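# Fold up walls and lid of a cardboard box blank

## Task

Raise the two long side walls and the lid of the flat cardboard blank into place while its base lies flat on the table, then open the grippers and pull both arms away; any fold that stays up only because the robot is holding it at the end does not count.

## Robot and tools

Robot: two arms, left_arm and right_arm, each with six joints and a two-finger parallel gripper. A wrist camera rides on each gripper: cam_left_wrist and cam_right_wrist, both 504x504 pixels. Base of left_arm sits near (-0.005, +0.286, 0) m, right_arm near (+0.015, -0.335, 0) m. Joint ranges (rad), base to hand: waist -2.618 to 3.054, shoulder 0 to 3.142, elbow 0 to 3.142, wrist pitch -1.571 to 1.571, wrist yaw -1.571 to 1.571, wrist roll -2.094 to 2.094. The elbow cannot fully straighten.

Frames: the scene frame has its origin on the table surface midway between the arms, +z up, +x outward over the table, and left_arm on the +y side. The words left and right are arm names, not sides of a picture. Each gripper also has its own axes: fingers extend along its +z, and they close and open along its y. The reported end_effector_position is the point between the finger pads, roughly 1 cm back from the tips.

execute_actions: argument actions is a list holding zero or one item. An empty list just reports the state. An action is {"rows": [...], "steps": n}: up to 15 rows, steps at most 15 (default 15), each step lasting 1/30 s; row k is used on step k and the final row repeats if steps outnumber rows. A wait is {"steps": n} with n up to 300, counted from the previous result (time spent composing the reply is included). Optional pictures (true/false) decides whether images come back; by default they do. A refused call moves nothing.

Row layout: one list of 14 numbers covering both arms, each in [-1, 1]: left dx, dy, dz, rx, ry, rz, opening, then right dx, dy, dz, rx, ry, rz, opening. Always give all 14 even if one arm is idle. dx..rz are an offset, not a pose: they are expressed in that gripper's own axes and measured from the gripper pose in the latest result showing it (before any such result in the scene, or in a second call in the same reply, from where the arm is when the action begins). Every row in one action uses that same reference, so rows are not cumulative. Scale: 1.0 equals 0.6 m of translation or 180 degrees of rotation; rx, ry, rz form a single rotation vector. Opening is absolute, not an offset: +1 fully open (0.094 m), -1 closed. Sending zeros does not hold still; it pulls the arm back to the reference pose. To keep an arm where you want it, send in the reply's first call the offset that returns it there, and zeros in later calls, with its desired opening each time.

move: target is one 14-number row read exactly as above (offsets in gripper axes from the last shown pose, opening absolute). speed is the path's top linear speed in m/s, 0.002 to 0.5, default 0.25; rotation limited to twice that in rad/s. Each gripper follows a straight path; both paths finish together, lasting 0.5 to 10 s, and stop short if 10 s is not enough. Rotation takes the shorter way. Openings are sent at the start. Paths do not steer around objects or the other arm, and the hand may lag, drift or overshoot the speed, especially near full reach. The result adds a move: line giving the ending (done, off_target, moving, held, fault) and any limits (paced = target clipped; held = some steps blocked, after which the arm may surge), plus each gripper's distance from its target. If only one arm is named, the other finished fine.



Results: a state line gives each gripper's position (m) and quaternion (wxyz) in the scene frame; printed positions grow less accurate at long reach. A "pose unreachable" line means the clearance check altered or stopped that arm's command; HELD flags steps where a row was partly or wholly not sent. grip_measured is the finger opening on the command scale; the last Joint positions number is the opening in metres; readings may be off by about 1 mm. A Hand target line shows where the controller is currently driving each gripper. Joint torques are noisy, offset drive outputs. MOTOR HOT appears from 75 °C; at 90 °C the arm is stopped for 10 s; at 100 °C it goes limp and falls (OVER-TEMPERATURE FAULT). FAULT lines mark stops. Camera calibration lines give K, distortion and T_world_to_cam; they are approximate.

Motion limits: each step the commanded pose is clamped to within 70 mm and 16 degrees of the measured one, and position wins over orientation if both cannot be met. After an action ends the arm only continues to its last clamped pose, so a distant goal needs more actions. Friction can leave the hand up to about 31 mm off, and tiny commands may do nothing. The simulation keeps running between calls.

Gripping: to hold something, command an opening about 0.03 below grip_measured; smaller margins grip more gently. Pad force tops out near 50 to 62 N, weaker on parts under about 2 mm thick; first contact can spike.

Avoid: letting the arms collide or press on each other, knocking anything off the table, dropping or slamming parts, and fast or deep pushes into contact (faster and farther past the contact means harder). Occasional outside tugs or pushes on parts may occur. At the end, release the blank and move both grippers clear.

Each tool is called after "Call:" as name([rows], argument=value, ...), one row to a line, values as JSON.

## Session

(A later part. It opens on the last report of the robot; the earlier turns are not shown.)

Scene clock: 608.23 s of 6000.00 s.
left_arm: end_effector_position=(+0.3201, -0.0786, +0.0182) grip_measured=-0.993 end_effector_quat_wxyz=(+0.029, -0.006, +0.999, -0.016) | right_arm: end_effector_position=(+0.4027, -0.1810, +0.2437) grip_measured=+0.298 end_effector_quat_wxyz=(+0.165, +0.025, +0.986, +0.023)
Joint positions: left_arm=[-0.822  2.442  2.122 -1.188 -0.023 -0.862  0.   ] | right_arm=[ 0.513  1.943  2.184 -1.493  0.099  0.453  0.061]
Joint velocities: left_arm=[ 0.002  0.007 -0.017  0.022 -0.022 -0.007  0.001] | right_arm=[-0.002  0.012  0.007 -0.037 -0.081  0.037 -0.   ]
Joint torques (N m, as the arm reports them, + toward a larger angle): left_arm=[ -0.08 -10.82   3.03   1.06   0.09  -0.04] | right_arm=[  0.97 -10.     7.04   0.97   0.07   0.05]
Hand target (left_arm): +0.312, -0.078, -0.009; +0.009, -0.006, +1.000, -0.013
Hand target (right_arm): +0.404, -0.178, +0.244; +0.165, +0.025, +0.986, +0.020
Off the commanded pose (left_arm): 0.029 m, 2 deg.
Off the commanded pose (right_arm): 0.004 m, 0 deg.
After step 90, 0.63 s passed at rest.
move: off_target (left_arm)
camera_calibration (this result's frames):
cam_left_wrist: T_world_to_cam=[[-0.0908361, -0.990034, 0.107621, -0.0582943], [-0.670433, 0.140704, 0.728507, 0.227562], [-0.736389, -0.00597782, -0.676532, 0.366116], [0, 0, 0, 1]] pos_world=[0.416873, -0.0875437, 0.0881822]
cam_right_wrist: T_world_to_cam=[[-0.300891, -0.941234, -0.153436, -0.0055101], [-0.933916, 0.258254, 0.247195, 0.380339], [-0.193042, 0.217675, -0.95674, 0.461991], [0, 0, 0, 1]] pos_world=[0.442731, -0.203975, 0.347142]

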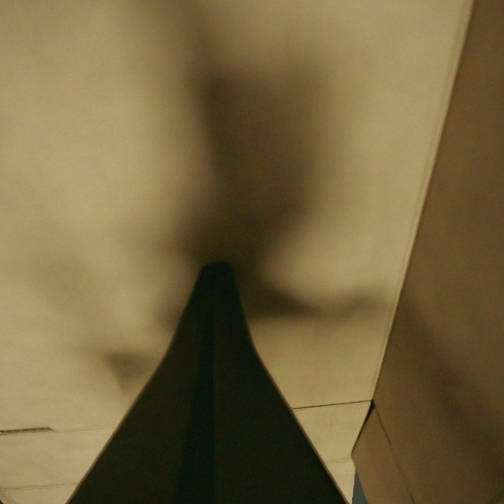

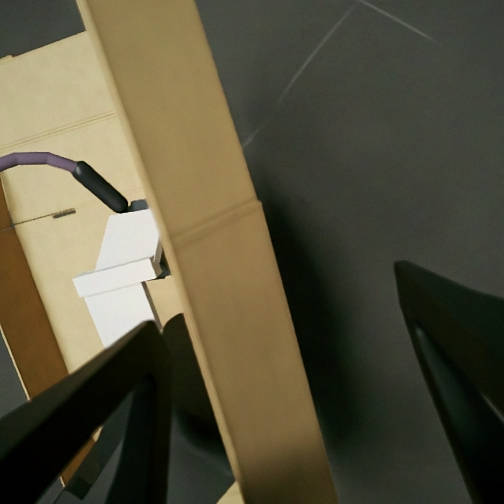

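Call:
move(target=[0.015,0,0.05,0,0.012,0,-1,0.083,-0.275,0.07,0,0.03,0,0.3], speed=0.08)

Scene clock: 614.37 s of 6000.00 s.
left_arm: end_effector_position=(+0.3200, -0.0785, +0.0176) grip_measured=-0.993 end_effector_quat_wxyz=(+0.031, -0.006, +0.999, -0.018) | right_arm: end_effector_position=(+0.3677, -0.3396, +0.1754) grip_measured=+0.299 end_effector_quat_wxyz=(+0.107, +0.025, +0.994, +0.024)
Joint positions: left_arm=[-0.822  2.436  2.108 -1.176 -0.023 -0.862  0.   ] | right_arm=[ 0.056  1.69   1.608 -1.276 -0.051  0.016  0.061]
Joint velocities: left_arm=[-0.007 -0.007  0.017 -0.007  0.051 -0.095  0.   ] | right_arm=[-0.007  0.027 -0.002 -0.051  0.066 -0.051 -0.   ]
Joint torques (N m, as the arm reports them, + toward a larger angle): left_arm=[ -0.06 -10.38   3.33   1.08   0.09  -0.04] | right_arm=[ -0.11 -11.34   4.77   1.    -0.11  -0.19]
Hand target (left_arm): +0.312, -0.078, -0.011; +0.010, -0.006, +1.000, -0.014
Hand target (right_arm): +0.365, -0.342, +0.178; +0.115, +0.024, +0.993, +0.025
Off the commanded pose (left_arm): 0.031 m, 2 deg.
Off the commanded pose (right_arm): 0.007 m, 1 deg.
After step 90, 0.50 s passed at rest.
move: off_target (left_arm)
camera_calibration (this result's frames):
cam_left_wrist: T_world_to_cam=[[-0.0911318, -0.98966, 0.110765, -0.0580883], [-0.672235, 0.143198, 0.726357, 0.228705], [-0.734708, -0.0082661, -0.678333, 0.364889], [0, 0, 0, 1]] pos_world=[0.416536, -0.0872214, 0.0878293]
cam_right_wrist: T_world_to_cam=[[-0.313441, -0.94174, -0.121989, -0.176863], [-0.899574, 0.253318, 0.355803, 0.372098], [-0.304172, 0.221261, -0.926565, 0.461168], [0, 0, 0, 1]] pos_world=[0.419568, -0.362856, 0.273333]

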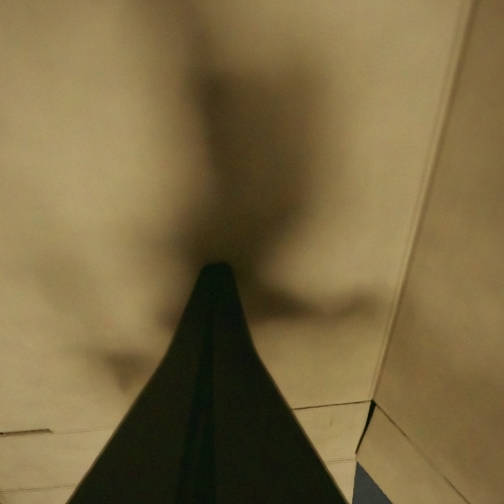

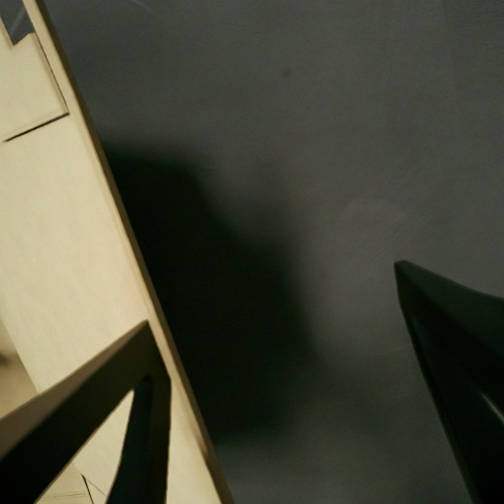

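Call:
move(target=[0.015,0,0.045,0.005,0.012,0,-1,-0.041,0.172,-0.067,0,-0.02,0,0.3], speed=0.08)

Scene clock: 619.47 s of 6000.00 s.
left_arm: end_effector_position=(+0.3198, -0.0790, +0.0178) grip_measured=-0.993 end_effector_quat_wxyz=(+0.035, -0.006, +0.999, -0.024) | right_arm: end_effector_position=(+0.3838, -0.2412, +0.2255) grip_measured=+0.299 end_effector_quat_wxyz=(+0.142, +0.024, +0.989, +0.026)
Joint positions: left_arm=[-0.822  2.418  2.077 -1.148 -0.02  -0.862  0.   ] | right_arm=[ 0.356  1.779  1.901 -1.406  0.03   0.306  0.061]
Joint velocities: left_arm=[-0.007  0.017 -0.002  0.022 -0.022 -0.081  0.   ] | right_arm=[ 0.002  0.012 -0.002  0.037  0.066  0.081  0.   ]
Joint torques (N m, as the arm reports them, + toward a larger angle): left_arm=[  0.17 -10.54   3.53   1.07   0.17   0.  ] | right_arm=[ 0.98 -8.46  7.24  0.91  0.07 -0.03]
Hand target (left_arm): +0.312, -0.078, -0.009; +0.011, -0.006, +1.000, -0.024
Hand target (right_arm): +0.386, -0.240, +0.226; +0.140, +0.026, +0.990, +0.022
Off the commanded pose (left_arm): 0.029 m, 3 deg.
Off the commanded pose (right_arm): 0.004 m, 1 deg.
After step 90, 0.23 s passed at rest.
move: off_target (left_arm)
camera_calibration (this result's frames):
cam_left_wrist: T_world_to_cam=[[-0.0922149, -0.988199, 0.122309, -0.0583013], [-0.677881, 0.152276, 0.719228, 0.231232], [-0.729365, -0.0165877, -0.683923, 0.362615], [0, 0, 0, 1]] pos_world=[0.41585, -0.0868095, 0.0888232]
cam_right_wrist: T_world_to_cam=[[-0.303726, -0.941614, -0.145307, -0.0715346], [-0.92248, 0.25249, 0.292027, 0.366847], [-0.238288, 0.222739, -0.945308, 0.470004], [0, 0, 0, 1]] pos_world=[0.428678, -0.264671, 0.326775]

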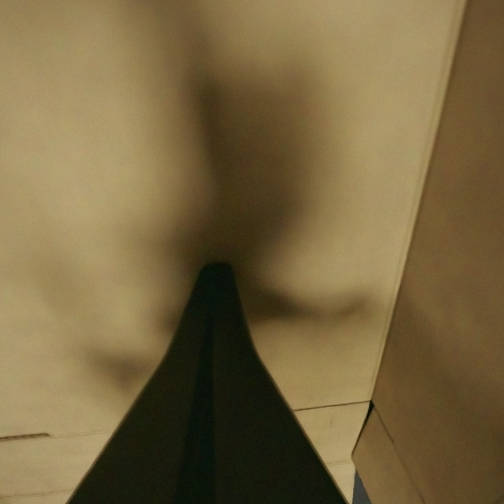

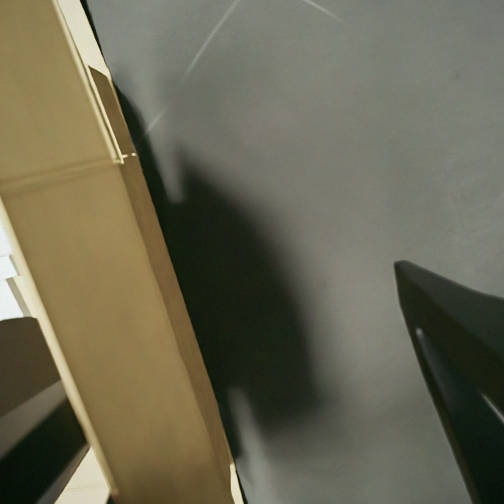

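Call:
move(target=[0.015,0,0.045,0.01,0.015,0,-1,0.047,-0.172,0.062,0,0.02,0,0.3], speed=0.1)

Call:
move(target=[0.015,0,0.045,0.01,0.015,0,-1,0.057,-0.095,0.128,0.03,0.03,0,0.3], speed=0.08)

Scene clock: 625.53 s of 6000.00 s.
left_arm: end_effector_position=(+0.3199, -0.0804, +0.0178) grip_measured=-0.993 end_effector_quat_wxyz=(+0.032, -0.009, +0.999, -0.040) | right_arm: end_effector_position=(+0.3670, -0.3392, +0.1724) grip_measured=+0.299 end_effector_quat_wxyz=(+0.100, +0.024, +0.994, +0.026)
Joint positions: left_arm=[-0.815  2.398  2.039 -1.109  0.004 -0.861  0.   ] | right_arm=[ 0.055  1.699  1.61  -1.283 -0.055  0.014  0.061]
Joint velocities: left_arm=[ 0.002  0.017  0.012 -0.051 -0.037 -0.037 -0.001] | right_arm=[-0.007  0.012  0.007 -0.022  0.007 -0.037 -0.001]
Joint torques (N m, as the arm reports them, + toward a larger angle): left_arm=[  0.11 -10.41   3.54   1.12   0.15   0.06] | right_arm=[ -0.15 -11.46   4.9    0.9   -0.19  -0.14]
Hand target (left_arm): +0.312, -0.079, -0.009; +0.010, -0.005, +0.999, -0.038
Hand target (right_arm): +0.365, -0.341, +0.175; +0.109, +0.023, +0.993, +0.027
Off the commanded pose (left_arm): 0.029 m, 2 deg.
Off the commanded pose (right_arm): 0.006 m, 1 deg.
After step 90, 1.47 s passed at rest.
move: off_target (left_arm)
camera_calibration (this result's frames):
cam_left_wrist: T_world_to_cam=[[-0.0878558, -0.98407, 0.154558, -0.0613477], [-0.67541, 0.172894, 0.716889, 0.232326], [-0.732191, -0.0414069, -0.67984, 0.361528], [0, 0, 0, 1]] pos_world=[0.416233, -0.0855683, 0.0887108]
cam_right_wrist: T_world_to_cam=[[-0.313048, -0.94198, -0.121139, -0.17742], [-0.894979, 0.249905, 0.36954, 0.367255], [-0.317827, 0.2241, -0.921285, 0.463159], [0, 0, 0, 1]] pos_world=[0.420349, -0.362699, 0.269494]

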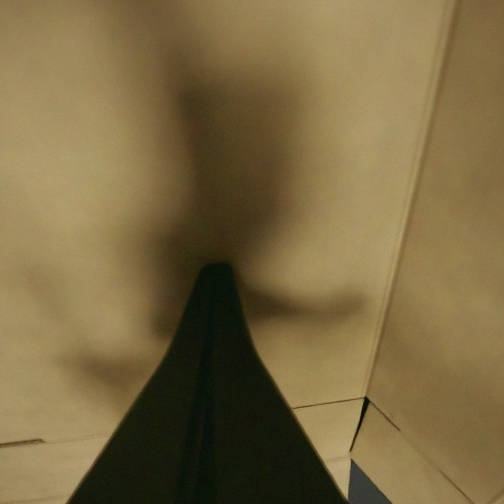

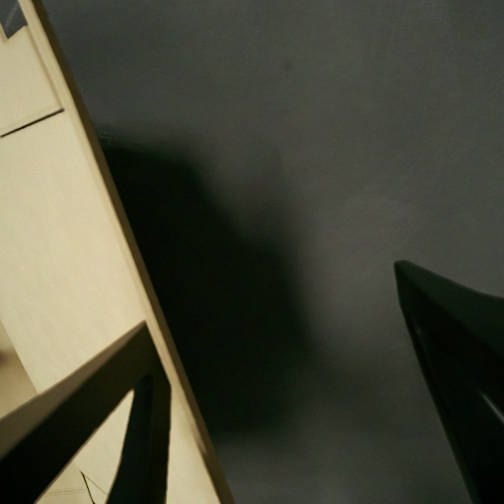

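Scene clock: 627.20 s of 6000.00 s.
left_arm: end_effector_position=(+0.3200, -0.0871, +0.0181) grip_measured=-0.993 end_effector_quat_wxyz=(+0.030, -0.009, +0.997, -0.065) | right_arm: end_effector_position=(+0.3500, -0.3844, +0.0955) grip_measured=+0.299 end_effector_quat_wxyz=(+0.060, +0.025, +0.998, -0.013)
Joint positions: left_arm=[-0.812  2.382  2.008 -1.06   0.04  -0.861  0.   ] | right_arm=[-0.047  1.719  1.339 -1.07   0.012 -0.092  0.061]
Joint velocities: left_arm=[-0.007 -0.002  0.012 -0.051 -0.022  0.007 -0.001] | right_arm=[-0.012 -0.012  0.002 -0.007 -0.037  0.037  0.   ]
Joint torques (N m, as the arm reports them, + toward a larger angle): left_arm=[  0.28 -10.58   3.74   1.03   0.04   0.06] | right_arm=[-0.37 -8.26  4.62  0.82  0.07 -0.11]
Hand target (left_arm): +0.312, -0.082, -0.009; +0.008, -0.008, +0.998, -0.055
Hand target (right_arm): +0.348, -0.390, +0.087; +0.051, +0.027, +0.998, -0.020
Off the commanded pose (left_arm): 0.029 m, 3 deg.
Off the commanded pose (right_arm): 0.011 m, 1 deg.
move: off_target (left_arm, right_arm)
camera_calibration (this result's frames):
cam_left_wrist: T_world_to_cam=[[-0.088006, -0.975282, 0.20268, -0.0680312], [-0.672641, 0.208259, 0.710058, 0.235667], [-0.734717, -0.0738415, -0.674343, 0.359367], [0, 0, 0, 1]] pos_world=[0.416565, -0.0888931, 0.088788]
cam_right_wrist: T_world_to_cam=[[-0.326596, -0.944872, -0.0234781, -0.240363], [-0.86025, 0.286872, 0.421514, 0.38881], [-0.391541, 0.157862, -0.906518, 0.396011], [0, 0, 0, 1]] pos_world=[0.411027, -0.401166, 0.189459]

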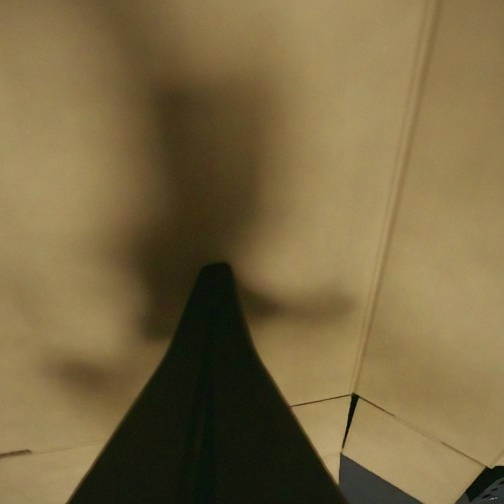

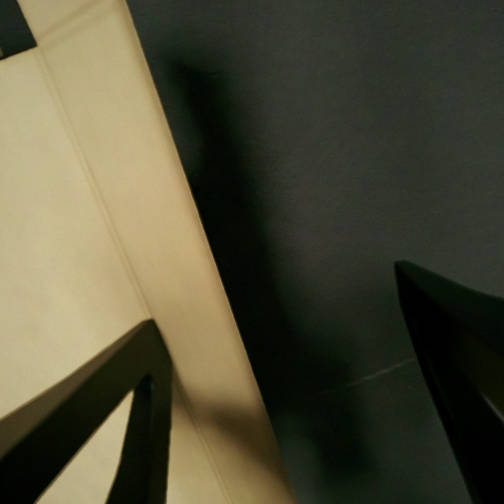

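Call:
execute_actions(actions=[])

Scene clock: 639.10 s of 6000.00 s.
left_arm: end_effector_position=(+0.3199, -0.0871, +0.0181) grip_measured=-0.993 end_effector_quat_wxyz=(+0.030, -0.009, +0.997, -0.065) | right_arm: end_effector_position=(+0.3501, -0.3845, +0.0956) grip_measured=+0.299 end_effector_quat_wxyz=(+0.060, +0.025, +0.998, -0.013)
Joint positions: left_arm=[-0.812  2.382  2.008 -1.06   0.04  -0.861  0.   ] | right_arm=[-0.047  1.719  1.339 -1.07   0.013 -0.093  0.061]
Joint velocities: left_arm=[-0.007 -0.012  0.002  0.022  0.081 -0.007 -0.002] | right_arm=[-0.007  0.002  0.002 -0.022 -0.037 -0.081 -0.   ]
Joint torques (N m, as the arm reports them, + toward a larger angle): left_arm=[  0.28 -10.47   3.57   1.08   0.06   0.06] | right_arm=[-0.28 -8.3   4.91  0.81  0.09 -0.16]
Hand target (left_arm): +0.312, -0.082, -0.009; +0.008, -0.007, +0.998, -0.055
Hand target (right_arm): +0.348, -0.390, +0.087; +0.051, +0.027, +0.998, -0.020
Off the commanded pose (left_arm): 0.029 m, 3 deg.
Off the commanded pose (right_arm): 0.011 m, 1 deg.
Steps of this call (steps 1 to 90: nothing new was sent; then 8.90 s passed at rest). Readings (end_effector_position):
1: left_arm (+0.3200, -0.0871, +0.0181) | right_arm (+0.3500, -0.3845, +0.0955)
2: left_arm (+0.3199, -0.0871, +0.0181) | right_arm (+0.3500, -0.3845, +0.0955)
4: left_arm (+0.3199, -0.0871, +0.0181) | right_arm (+0.3500, -0.3845, +0.0955)
8: left_arm (+0.3199, -0.0871, +0.0181) | right_arm (+0.3500, -0.3845, +0.0955)
90: the state above
camera_calibration (this result's frames):
cam_left_wrist: T_world_to_cam=[[-0.0879998, -0.975227, 0.202951, -0.0680805], [-0.67243, 0.208473, 0.710195, 0.23559], [-0.734911, -0.0739732, -0.674117, 0.359376], [0, 0, 0, 1]] pos_world=[0.416536, -0.0889238, 0.0887639]
cam_right_wrist: T_world_to_cam=[[-0.325202, -0.945365, -0.0229934, -0.241133], [-0.860788, 0.285865, 0.421099, 0.38874], [-0.391519, 0.156734, -0.906723, 0.395645], [0, 0, 0, 1]] pos_world=[0.411108, -0.401098, 0.189498]

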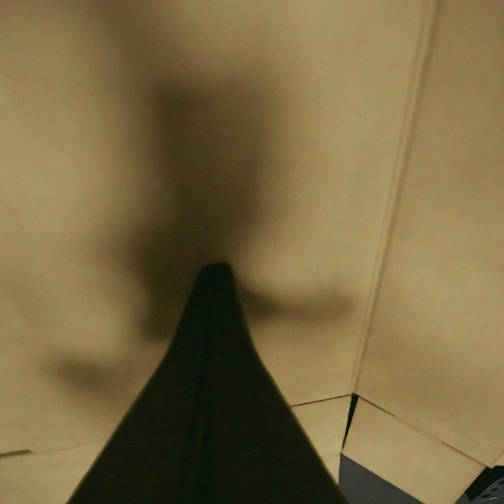

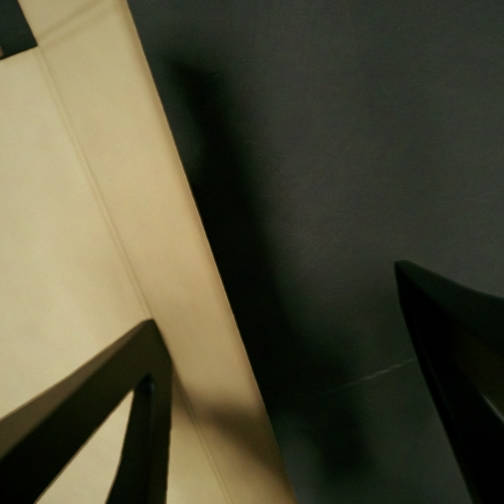

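Call:
move(target=[0.015,0,0.045,0,0.012,0,-1,-0.028,0.08,-0.145,0,0,0,0.3], speed=0.08)

Call:
move(target=[0,0,0.03,0,0,0,-1,-0.03,0.17,-0.095,0,0,0,0.3], speed=0.08)

Scene clock: 643.33 s of 6000.00 s.
left_arm: end_effector_position=(+0.3238, -0.0962, +0.0199) grip_measured=-0.993 end_effector_quat_wxyz=(+0.036, -0.008, +0.996, -0.085) | right_arm: end_effector_position=(+0.3558, -0.3368, +0.1829) grip_measured=+0.299 end_effector_quat_wxyz=(+0.066, +0.024, +0.997, -0.012)
Joint positions: left_arm=[-0.812  2.382  2.008 -1.021  0.059 -0.861  0.   ] | right_arm=[ 0.103  1.73   1.699 -1.41   0.029  0.055  0.061]
Joint velocities: left_arm=[-0.012  0.002  0.007  0.066 -0.007  0.007  0.   ] | right_arm=[ 0.002  0.002 -0.007 -0.022 -0.066 -0.022  0.   ]
Joint torques (N m, as the arm reports them, + toward a larger angle): left_arm=[-0.3  -9.93  4.67  0.88 -0.05 -0.04] | right_arm=[ 0.91 -7.82  7.17  0.54  0.05  0.  ]
Hand target (left_arm): +0.312, -0.090, -0.008; +0.011, -0.008, +0.998, -0.064
Hand target (right_arm): +0.357, -0.335, +0.183; +0.061, +0.025, +0.998, -0.014
Off the commanded pose (left_arm): 0.032 m, 4 deg.
Off the commanded pose (right_arm): 0.004 m, 1 deg.
move: off_target (left_arm)
camera_calibration (this result's frames):
cam_left_wrist: T_world_to_cam=[[-0.0935472, -0.965774, 0.24193, -0.0750672], [-0.680347, 0.239419, 0.692681, 0.244683], [-0.726896, -0.0997976, -0.679458, 0.357787], [0, 0, 0, 1]] pos_world=[0.419521, -0.0953734, 0.0917749]
cam_right_wrist: T_world_to_cam=[[-0.324262, -0.945542, -0.028356, -0.191659], [-0.865951, 0.284635, 0.411231, 0.346459], [-0.380765, 0.157902, -0.91109, 0.466953], [0, 0, 0, 1]] pos_world=[0.415669, -0.353568, 0.277527]

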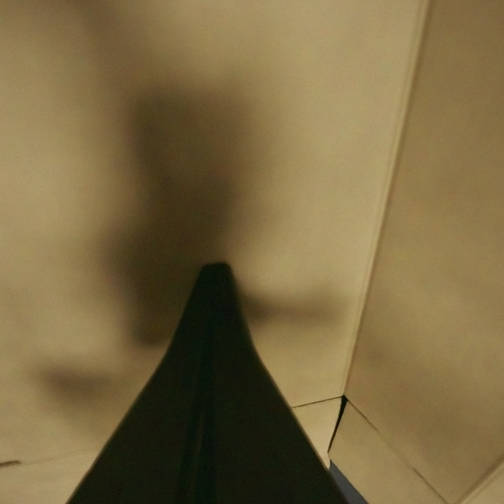

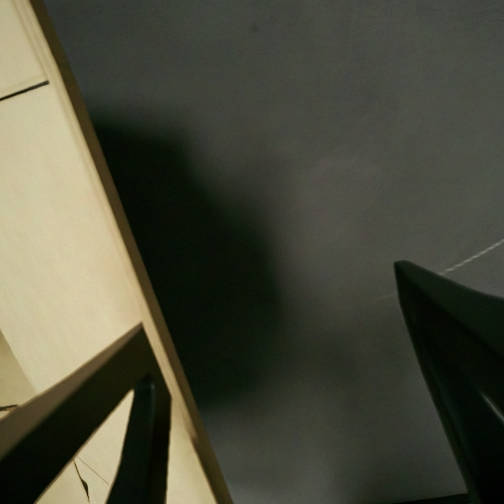

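Scene clock: 645.17 s of 6000.00 s.
left_arm: end_effector_position=(+0.3295, -0.1026, +0.0216) grip_measured=-0.993 end_effector_quat_wxyz=(+0.048, -0.007, +0.994, -0.099) | right_arm: end_effector_position=(+0.3669, -0.2362, +0.2400) grip_measured=+0.299 end_effector_quat_wxyz=(+0.112, +0.021, +0.994, +0.004)
Joint positions: left_arm=[-0.812  2.382  2.008 -0.986  0.059 -0.861  0.   ] | right_arm=[ 0.397  1.823  2.038 -1.571  0.063  0.338  0.061]
Joint velocities: left_arm=[-0.007 -0.017  0.002  0.007 -0.007  0.037  0.001] | right_arm=[ 0.007  0.007 -0.007 -0.081  0.022  0.037 -0.001]
Joint torques (N m, as the arm reports them, + toward a larger angle): left_arm=[ -0.06 -10.75   6.37   0.97  -0.13  -0.02] | right_arm=[ 0.95 -8.65  6.87  0.74  0.06  0.01]
Hand target (left_arm): +0.325, -0.099, +0.003; +0.036, -0.008, +0.996, -0.085
Hand target (right_arm): +0.369, -0.234, +0.240; +0.110, +0.023, +0.994, +0.000
Off the commanded pose (left_arm): 0.020 m, 2 deg.
Off the commanded pose (right_arm): 0.005 m, 6 deg.
joint sent to its limit (right arm) — the command would take joint 4 (wrist pitch) past its lower limit, so that joint was sent only as far as its limit.
move: off_target (left_arm, right_arm)
camera_calibration (this result's frames):
cam_left_wrist: T_world_to_cam=[[-0.0995497, -0.959075, 0.265075, -0.0789234], [-0.696478, 0.25742, 0.669816, 0.256582], [-0.71064, -0.117938, -0.693601, 0.355527], [0, 0, 0, 1]] pos_world=[0.423499, -0.0998127, 0.0956513]
cam_right_wrist: T_world_to_cam=[[-0.309376, -0.947056, -0.0858546, -0.0833345], [-0.903546, 0.264609, 0.337026, 0.330854], [-0.296464, 0.181841, -0.937573, 0.48842], [0, 0, 0, 1]] pos_world=[0.41796, -0.255284, 0.339268]

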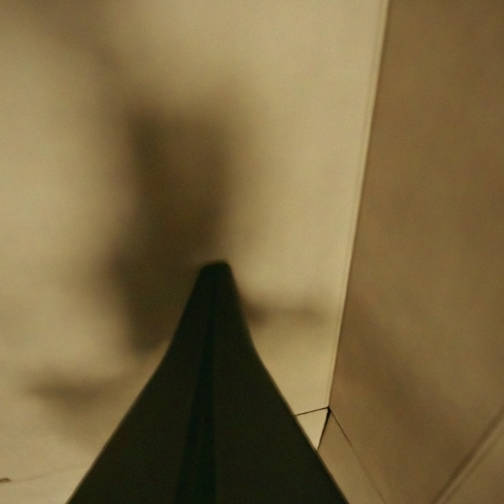

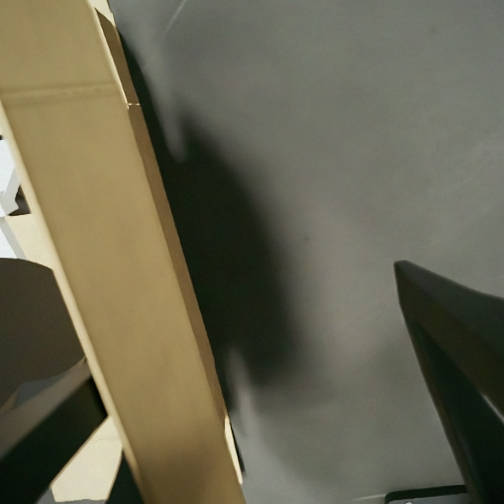

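Call:
move(target=[0.015,0.14,-0.005,0.05,0.025,0,-1,0,0,0,0,0,0,0.3], speed=0.1)

Call:
move(target=[0,0,0.02,0,0,0,-1,-0.01,0.11,-0.03,0,0,0,0.3], speed=0.06)

Scene clock: 650.97 s of 6000.00 s.
left_arm: end_effector_position=(+0.3286, -0.0298, +0.0189) grip_measured=-0.993 end_effector_quat_wxyz=(+0.020, +0.002, +0.982, -0.186) | right_arm: end_effector_position=(+0.3668, -0.2364, +0.2400) grip_measured=+0.299 end_effector_quat_wxyz=(+0.111, +0.022, +0.994, +0.004)
Joint positions: left_arm=[-0.63   2.121  1.522 -0.705  0.269 -0.691  0.   ] | right_arm=[ 0.397  1.823  2.038 -1.571  0.064  0.341  0.061]
Joint velocities: left_arm=[ 0.007 -0.002  0.007 -0.007 -0.037  0.022  0.   ] | right_arm=[ 0.007 -0.012 -0.002  0.007 -0.081 -0.007  0.   ]
Joint torques (N m, as the arm reports them, + toward a larger angle): left_arm=[  0.59 -10.74   4.54   1.04  -0.04   0.17] | right_arm=[  0.5  -10.05   5.58   0.85  -0.01  -0.1 ]
Hand target (left_arm): +0.322, -0.020, +0.008; +0.009, +0.001, +0.984, -0.175
Hand target (right_arm): +0.367, -0.236, +0.240; +0.112, +0.021, +0.994, +0.004
Off the commanded pose (left_arm): 0.018 m, 2 deg.
Off the commanded pose (right_arm): 0.000 m, 0 deg.
After step 90, 1.50 s passed at rest.
move: off_target (left_arm)
camera_calibration (this result's frames):
cam_left_wrist: T_world_to_cam=[[-0.11125, -0.893893, 0.434255, -0.00584339], [-0.652713, 0.395229, 0.646344, 0.229233], [-0.749393, -0.211538, -0.627425, 0.370309], [0, 0, 0, 1]] pos_world=[0.42648, -0.0174886, 0.0867151]
cam_right_wrist: T_world_to_cam=[[-0.31239, -0.946103, -0.0854464, -0.0823171], [-0.902538, 0.267532, 0.33742, 0.331015], [-0.296375, 0.182525, -0.937468, 0.488486], [0, 0, 0, 1]] pos_world=[0.417813, -0.255598, 0.339215]

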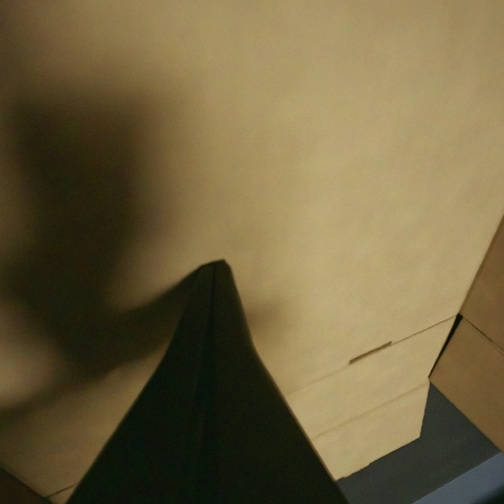

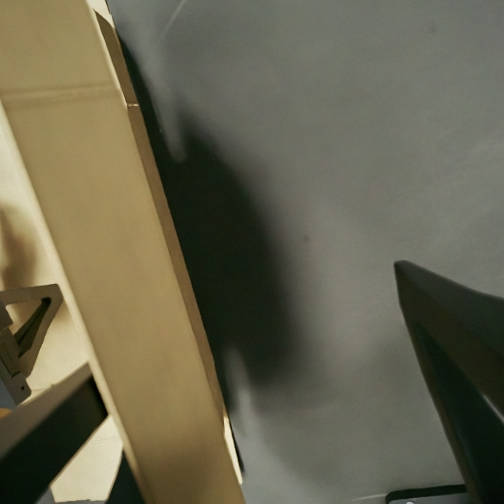

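Scene clock: 652.43 s of 6000.00 s.
left_arm: end_effector_position=(+0.3322, -0.0327, +0.0202) grip_measured=-0.993 end_effector_quat_wxyz=(+0.028, +0.003, +0.981, -0.193) | right_arm: end_effector_position=(+0.3682, -0.1737, +0.2592) grip_measured=+0.299 end_effector_quat_wxyz=(+0.151, +0.019, +0.988, +0.025)
Joint positions: left_arm=[-0.63   2.121  1.522 -0.685  0.27  -0.691  0.   ] | right_arm=[ 0.565  1.878  2.173 -1.573  0.096  0.494  0.061]
Joint velocities: left_arm=[ 0.002  0.002 -0.002 -0.051 -0.022 -0.022 -0.001] | right_arm=[-0.007 -0.002 -0.002 -0.022  0.037  0.037  0.   ]
Joint torques (N m, as the arm reports them, + toward a larger angle): left_arm=[-0.41 -8.94  7.58  1.13 -0.04 -0.06] | right_arm=[ 0.99 -9.07  6.96  0.91  0.11 -0.03]
Hand target (left_arm): +0.329, -0.034, +0.008; +0.020, +0.002, +0.982, -0.186
Hand target (right_arm): +0.370, -0.171, +0.260; +0.153, +0.020, +0.988, +0.023
Off the commanded pose (left_arm): 0.013 m, 1 deg.
Off the commanded pose (right_arm): 0.004 m, 5 deg.
joint sent to its limit (right arm) — the command would take joint 4 (wrist pitch) past its lower limit, so that joint was sent only as far as its limit.
move: off_target (left_arm, right_arm)
camera_calibration (this result's frames):
cam_left_wrist: T_world_to_cam=[[-0.118263, -0.888184, 0.444009, -0.00634645], [-0.662558, 0.403636, 0.630948, 0.235726], [-0.739615, -0.219563, -0.636208, 0.369906], [0, 0, 0, 1]] pos_world=[0.42902, -0.0195667, 0.0894239]
cam_right_wrist: T_world_to_cam=[[-0.291438, -0.944935, -0.148868, -0.0119586], [-0.930521, 0.243958, 0.273159, 0.331847], [-0.2218, 0.218134, -0.95038, 0.477598], [0, 0, 0, 1]] pos_world=[0.411236, -0.196437, 0.361472]

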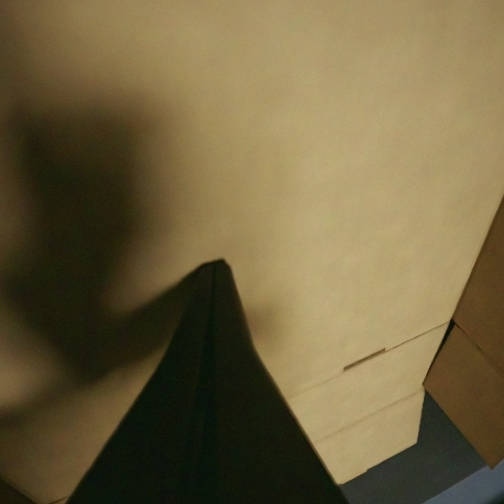

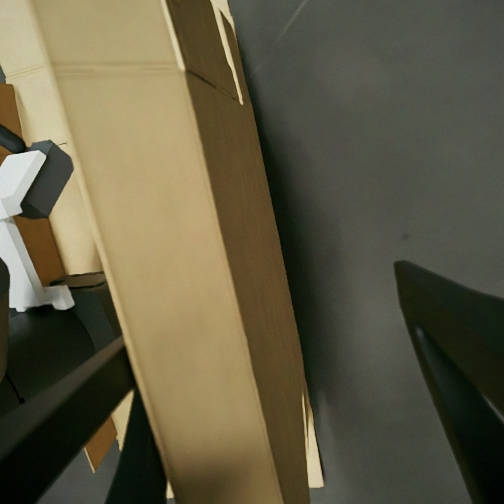

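Call:
move(target=[0,0,0.015,0,0,0,-1,0,0.07,0,0,0,0,0.3], speed=0.05)

Scene clock: 655.53 s of 6000.00 s.
left_arm: end_effector_position=(+0.3344, -0.0344, +0.0210) grip_measured=-0.993 end_effector_quat_wxyz=(+0.032, +0.004, +0.980, -0.196) | right_arm: end_effector_position=(+0.3667, -0.1353, +0.2607) grip_measured=+0.299 end_effector_quat_wxyz=(+0.163, +0.016, +0.986, +0.035)
Joint positions: left_arm=[-0.63   2.121  1.522 -0.673  0.27  -0.691  0.   ] | right_arm=[ 0.662  1.935  2.252 -1.575  0.12   0.58   0.061]
Joint velocities: left_arm=[-0.002 -0.017 -0.007  0.037 -0.022 -0.007  0.001] | right_arm=[-0.012  0.012  0.007 -0.007 -0.051  0.037 -0.   ]
Joint torques (N m, as the arm reports them, + toward a larger angle): left_arm=[-0.3  -9.36  7.84  1.16 -0.03 -0.04] | right_arm=[ 1.11 -9.8   6.62  0.97  0.08  0.  ]
Hand target (left_arm): +0.333, -0.036, +0.012; +0.028, +0.003, +0.981, -0.193
Hand target (right_arm): +0.369, -0.132, +0.261; +0.165, +0.018, +0.985, +0.034
Off the commanded pose (left_arm): 0.009 m, 1 deg.
Off the commanded pose (right_arm): 0.005 m, 2 deg.
joint sent to its limit (right arm) — the command would take joint 4 (wrist pitch) past its lower limit, so that joint was sent only as far as its limit.
move: done
camera_calibration (this result's frames):
cam_left_wrist: T_world_to_cam=[[-0.122442, -0.884953, 0.449296, -0.00653347], [-0.668418, 0.408167, 0.621786, 0.239609], [-0.733639, -0.224185, -0.641495, 0.369604], [0, 0, 0, 1]] pos_world=[0.430515, -0.0207227, 0.091049]
cam_right_wrist: T_world_to_cam=[[-0.280751, -0.944267, -0.171867, 0.0263], [-0.938532, 0.232626, 0.255035, 0.326801], [-0.20084, 0.232904, -0.951535, 0.464923], [0, 0, 0, 1]] pos_world=[0.407473, -0.159471, 0.363565]

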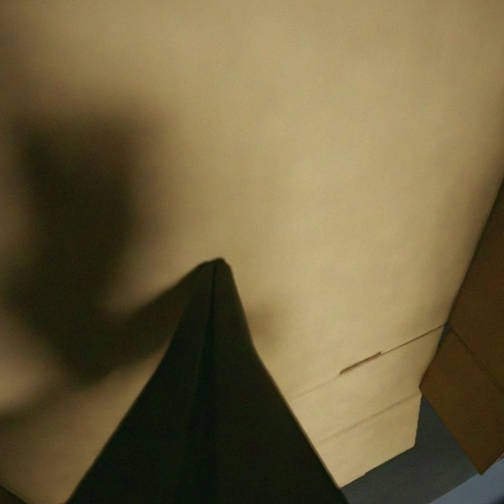

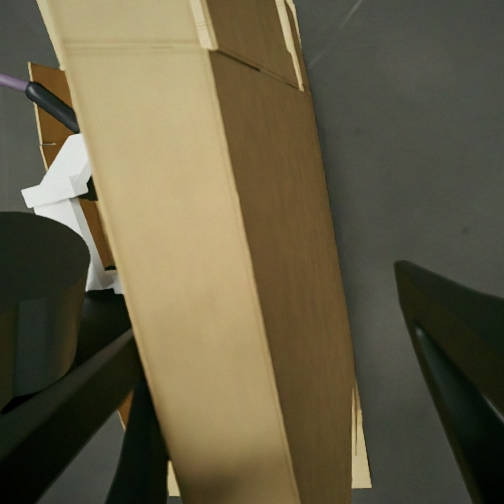

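Call:
move(target=[0.02,-0.075,0.04,-0.03,0.02,0,-1,0,-0.17,0.03,0,0.03,0,0.3], speed=0.1)

Call:
move(target=[0,0,0.02,0,0,0,-1,0,-0.17,0.1,0,0.03,0,0.3], speed=0.12)

Call:
move(target=[0,0,0.02,0,0,0,-1,0,-0.085,0.15,0,0.02,0,0.3], speed=0.12)

Scene clock: 662.53 s of 6000.00 s.
left_arm: end_effector_position=(+0.3229, -0.0836, +0.0207) grip_measured=-0.993 end_effector_quat_wxyz=(+0.007, +0.011, +0.987, -0.159) | right_arm: end_effector_position=(+0.3748, -0.2338, +0.2330) grip_measured=+0.299 end_effector_quat_wxyz=(+0.109, +0.016, +0.993, +0.031)
Joint positions: left_arm=[-0.74   2.278  1.804 -0.863  0.221 -0.773  0.   ] | right_arm=[ 0.369  1.832  2.016 -1.528  0.003  0.306  0.061]
Joint velocities: left_arm=[-0.007  0.007  0.017 -0.022 -0.051 -0.037  0.001] | right_arm=[-0.007 -0.007 -0.002 -0.037 -0.066 -0.081 -0.001]
Joint torques (N m, as the arm reports them, + toward a larger angle): left_arm=[ -0.35 -10.11  10.48   0.82  -0.01  -0.07] | right_arm=[ -0.06 -12.22   4.29   0.96  -0.1   -0.18]
Hand target (left_arm): +0.322, -0.085, +0.015; +0.002, +0.008, +0.989, -0.150
Hand target (right_arm): +0.372, -0.236, +0.236; +0.114, +0.014, +0.993, +0.035
Off the commanded pose (left_arm): 0.006 m, 1 deg.
Off the commanded pose (right_arm): 0.006 m, 1 deg.
After step 90, 2.47 s passed at rest.
move: done
camera_calibration (this result's frames):
cam_left_wrist: T_world_to_cam=[[-0.121241, -0.914022, 0.387123, -0.0529327], [-0.629879, 0.372263, 0.681669, 0.235536], [-0.767172, -0.161194, -0.620857, 0.365609], [0, 0, 0, 1]] pos_world=[0.422426, -0.077129, 0.086925]
cam_right_wrist: T_world_to_cam=[[-0.294698, -0.945978, -0.135197, -0.0729456], [-0.906341, 0.231864, 0.353249, 0.329313], [-0.302818, 0.226636, -0.925709, 0.493886], [0, 0, 0, 1]] pos_world=[0.426531, -0.257293, 0.331003]

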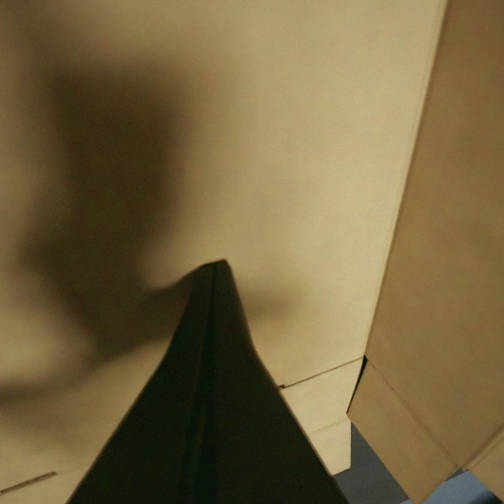

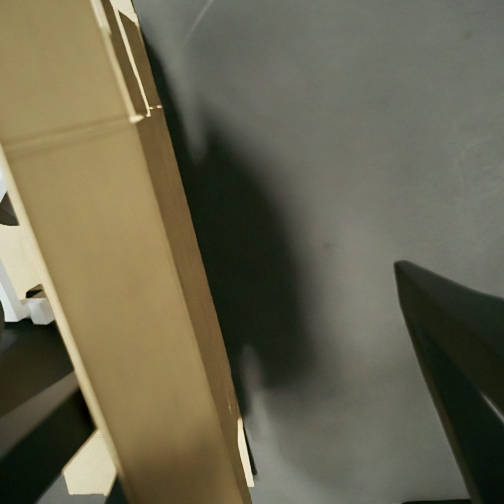

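Scene clock: 664.00 s of 6000.00 s.
left_arm: end_effector_position=(+0.3260, -0.0867, +0.0218) grip_measured=-0.993 end_effector_quat_wxyz=(+0.014, +0.012, +0.986, -0.166) | right_arm: end_effector_position=(+0.3861, -0.3300, +0.1794) grip_measured=+0.299 end_effector_quat_wxyz=(+0.074, +0.016, +0.997, +0.030)
Joint positions: left_arm=[-0.74   2.278  1.804 -0.844  0.221 -0.773  0.   ] | right_arm=[ 0.079  1.832  1.806 -1.397 -0.06   0.02   0.061]
Joint velocities: left_arm=[ 0.002  0.002 -0.007 -0.022 -0.007  0.125 -0.   ] | right_arm=[ 0.007 -0.017 -0.007 -0.066 -0.007  0.066 -0.   ]
Joint torques (N m, as the arm reports them, + toward a larger angle): left_arm=[ -0.3  -10.39   7.56   1.07  -0.05  -0.04] | right_arm=[ 0.04 -8.72  4.64  0.82 -0.14 -0.09]
Hand target (left_arm): +0.323, -0.087, +0.009; +0.007, +0.011, +0.987, -0.159
Hand target (right_arm): +0.387, -0.331, +0.167; +0.061, +0.014, +0.998, +0.033
Off the commanded pose (left_arm): 0.013 m, 1 deg.
Off the commanded pose (right_arm): 0.012 m, 1 deg.
move: off_target (left_arm, right_arm)
camera_calibration (this result's frames):
cam_left_wrist: T_world_to_cam=[[-0.126511, -0.908925, 0.397304, -0.0538216], [-0.638947, 0.381035, 0.66825, 0.241922], [-0.758776, -0.169316, -0.62896, 0.364948], [0, 0, 0, 1]] pos_world=[0.42468, -0.0793093, 0.0892566]
cam_right_wrist: T_world_to_cam=[[-0.300691, -0.946989, -0.113125, -0.16986], [-0.87963, 0.229536, 0.41661, 0.358392], [-0.368558, 0.224779, -0.902019, 0.489944], [0, 0, 0, 1]] pos_world=[0.44475, -0.353248, 0.273414]

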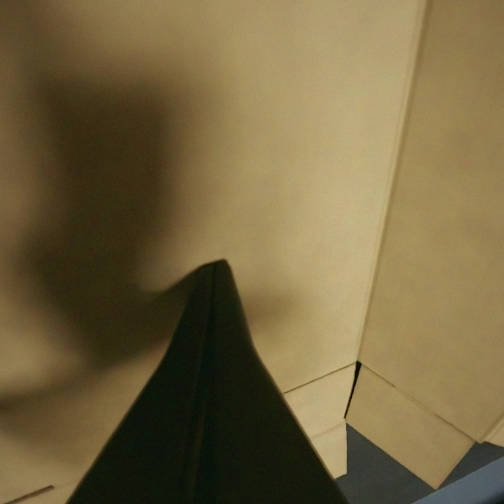

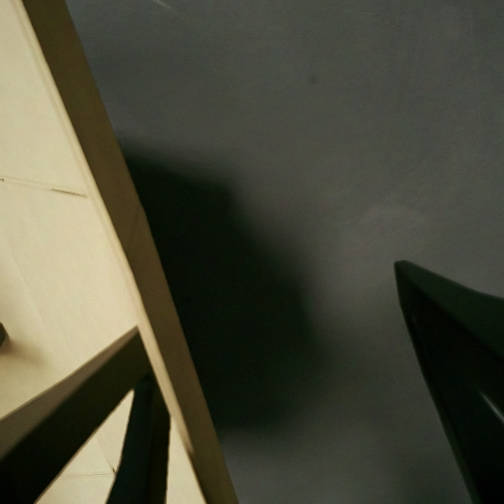

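Scene clock: 665.37 s of 6000.00 s.
left_arm: end_effector_position=(+0.3290, -0.0896, +0.0230) grip_measured=-0.993 end_effector_quat_wxyz=(+0.020, +0.013, +0.985, -0.172) | right_arm: end_effector_position=(+0.4004, -0.3728, +0.0944) grip_measured=+0.299 end_effector_quat_wxyz=(+0.047, +0.014, +0.998, +0.028)
Joint positions: left_arm=[-0.74   2.278  1.804 -0.826  0.221 -0.773  0.   ] | right_arm=[-0.033  1.936  1.613 -1.161 -0.066 -0.097  0.061]
Joint velocities: left_arm=[-0.007 -0.002 -0.017  0.051 -0.022 -0.022  0.001] | right_arm=[ 0.027  0.007 -0.027  0.022  0.022 -0.051 -0.   ]
Joint torques (N m, as the arm reports them, + toward a larger angle): left_arm=[ -0.3  -10.36   7.74   1.15  -0.05  -0.04] | right_arm=[ -0.01 -11.07   4.98   0.76  -0.19  -0.16]
Hand target (left_arm): +0.326, -0.090, +0.011; +0.014, +0.012, +0.986, -0.166
Hand target (right_arm): +0.399, -0.375, +0.087; +0.042, +0.014, +0.999, +0.031
Off the commanded pose (left_arm): 0.013 m, 1 deg.
Off the commanded pose (right_arm): 0.008 m, 1 deg.
move: off_target (left_arm)
camera_calibration (this result's frames):
cam_left_wrist: T_world_to_cam=[[-0.131693, -0.903912, 0.40694, -0.0545993], [-0.647475, 0.389284, 0.65516, 0.248049], [-0.750622, -0.177204, -0.636526, 0.364228], [0, 0, 0, 1]] pos_world=[0.426812, -0.0813719, 0.0915477]
cam_right_wrist: T_world_to_cam=[[-0.302295, -0.948688, -0.0927833, -0.217581], [-0.856518, 0.227623, 0.463211, 0.401818], [-0.418323, 0.219497, -0.881378, 0.444212], [0, 0, 0, 1]] pos_world=[0.464215, -0.395383, 0.185204]

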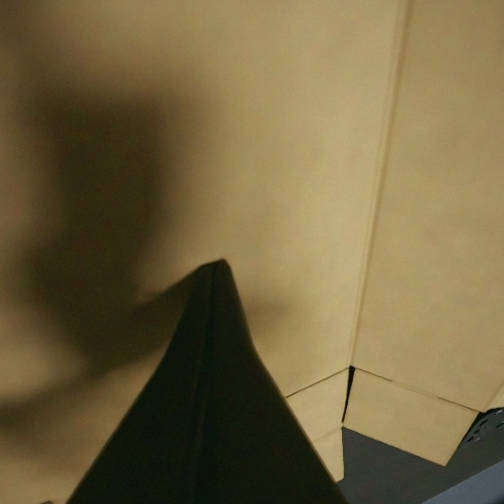

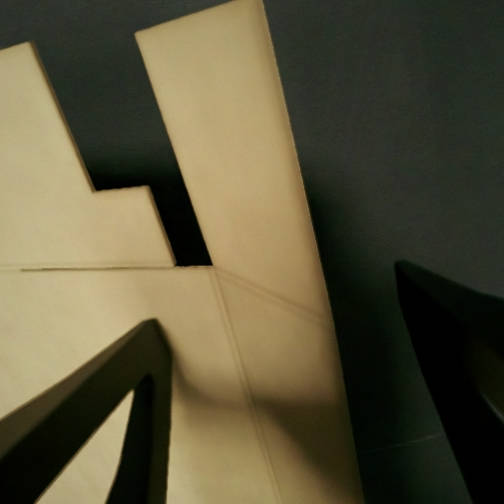

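Call:
move(target=[0.01,0,0.04,0,0.015,0,-1,0.08,0.0,0.135,0,0.01,0,0.3], speed=0.08)

Scene clock: 668.70 s of 6000.00 s.
left_arm: end_effector_position=(+0.3271, -0.0922, +0.0197) grip_measured=-0.993 end_effector_quat_wxyz=(+0.013, +0.014, +0.984, -0.177) | right_arm: end_effector_position=(+0.3650, -0.3688, +0.0144) grip_measured=+0.299 end_effector_quat_wxyz=(+0.031, +0.014, +0.999, +0.028)
Joint positions: left_arm=[-0.74   2.287  1.804 -0.82   0.24  -0.773  0.   ] | right_arm=[-0.033  1.909  1.248 -0.855 -0.063 -0.098  0.061]
Joint velocities: left_arm=[-0.002  0.007  0.002 -0.037 -0.066  0.022 -0.001] | right_arm=[-0.002  0.002 -0.007 -0.081  0.066 -0.037  0.001]
Joint torques (N m, as the arm reports them, + toward a larger angle): left_arm=[-0.45 -8.31  9.82  1.06  0.08  0.02] | right_arm=[  0.74 -11.47   3.55   0.76  -0.08  -0.07]
Hand target (left_arm): +0.323, -0.097, +0.000; -0.003, +0.016, +0.985, -0.171
Hand target (right_arm): +0.361, -0.367, +0.009; +0.031, +0.014, +0.999, +0.028
Off the commanded pose (left_arm): 0.021 m, 2 deg.
Off the commanded pose (right_arm): 0.007 m, 0 deg.
move: off_target (left_arm)
camera_calibration (this result's frames):
cam_left_wrist: T_world_to_cam=[[-0.130086, -0.898667, 0.418898, -0.0561016], [-0.635619, 0.399839, 0.660391, 0.246935], [-0.760964, -0.180352, -0.623224, 0.363044], [0, 0, 0, 1]] pos_world=[0.425922, -0.0836752, 0.0866849]
cam_right_wrist: T_world_to_cam=[[-0.304578, -0.948796, -0.0837691, -0.231284], [-0.841659, 0.226922, 0.490017, 0.40154], [-0.445917, 0.219754, -0.867679, 0.367936], [0, 0, 0, 1]] pos_world=[0.431585, -0.391415, 0.103115]

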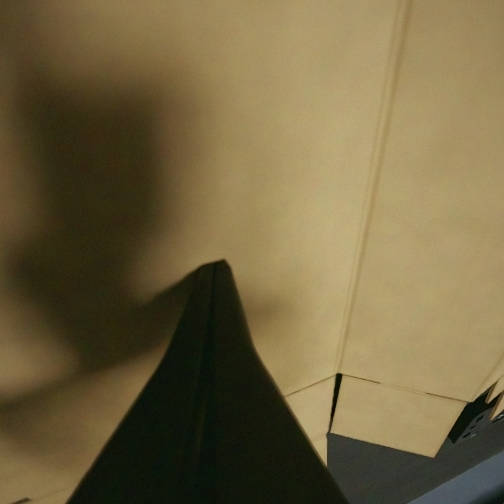

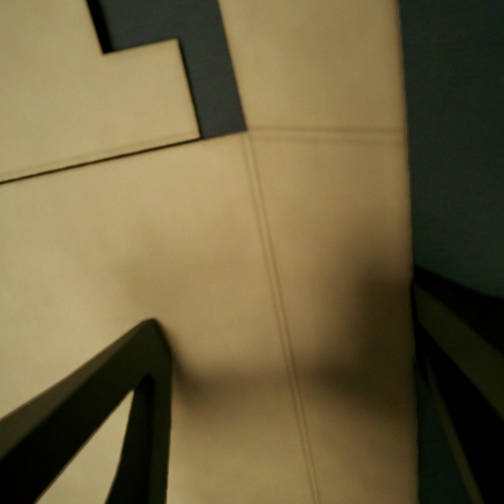

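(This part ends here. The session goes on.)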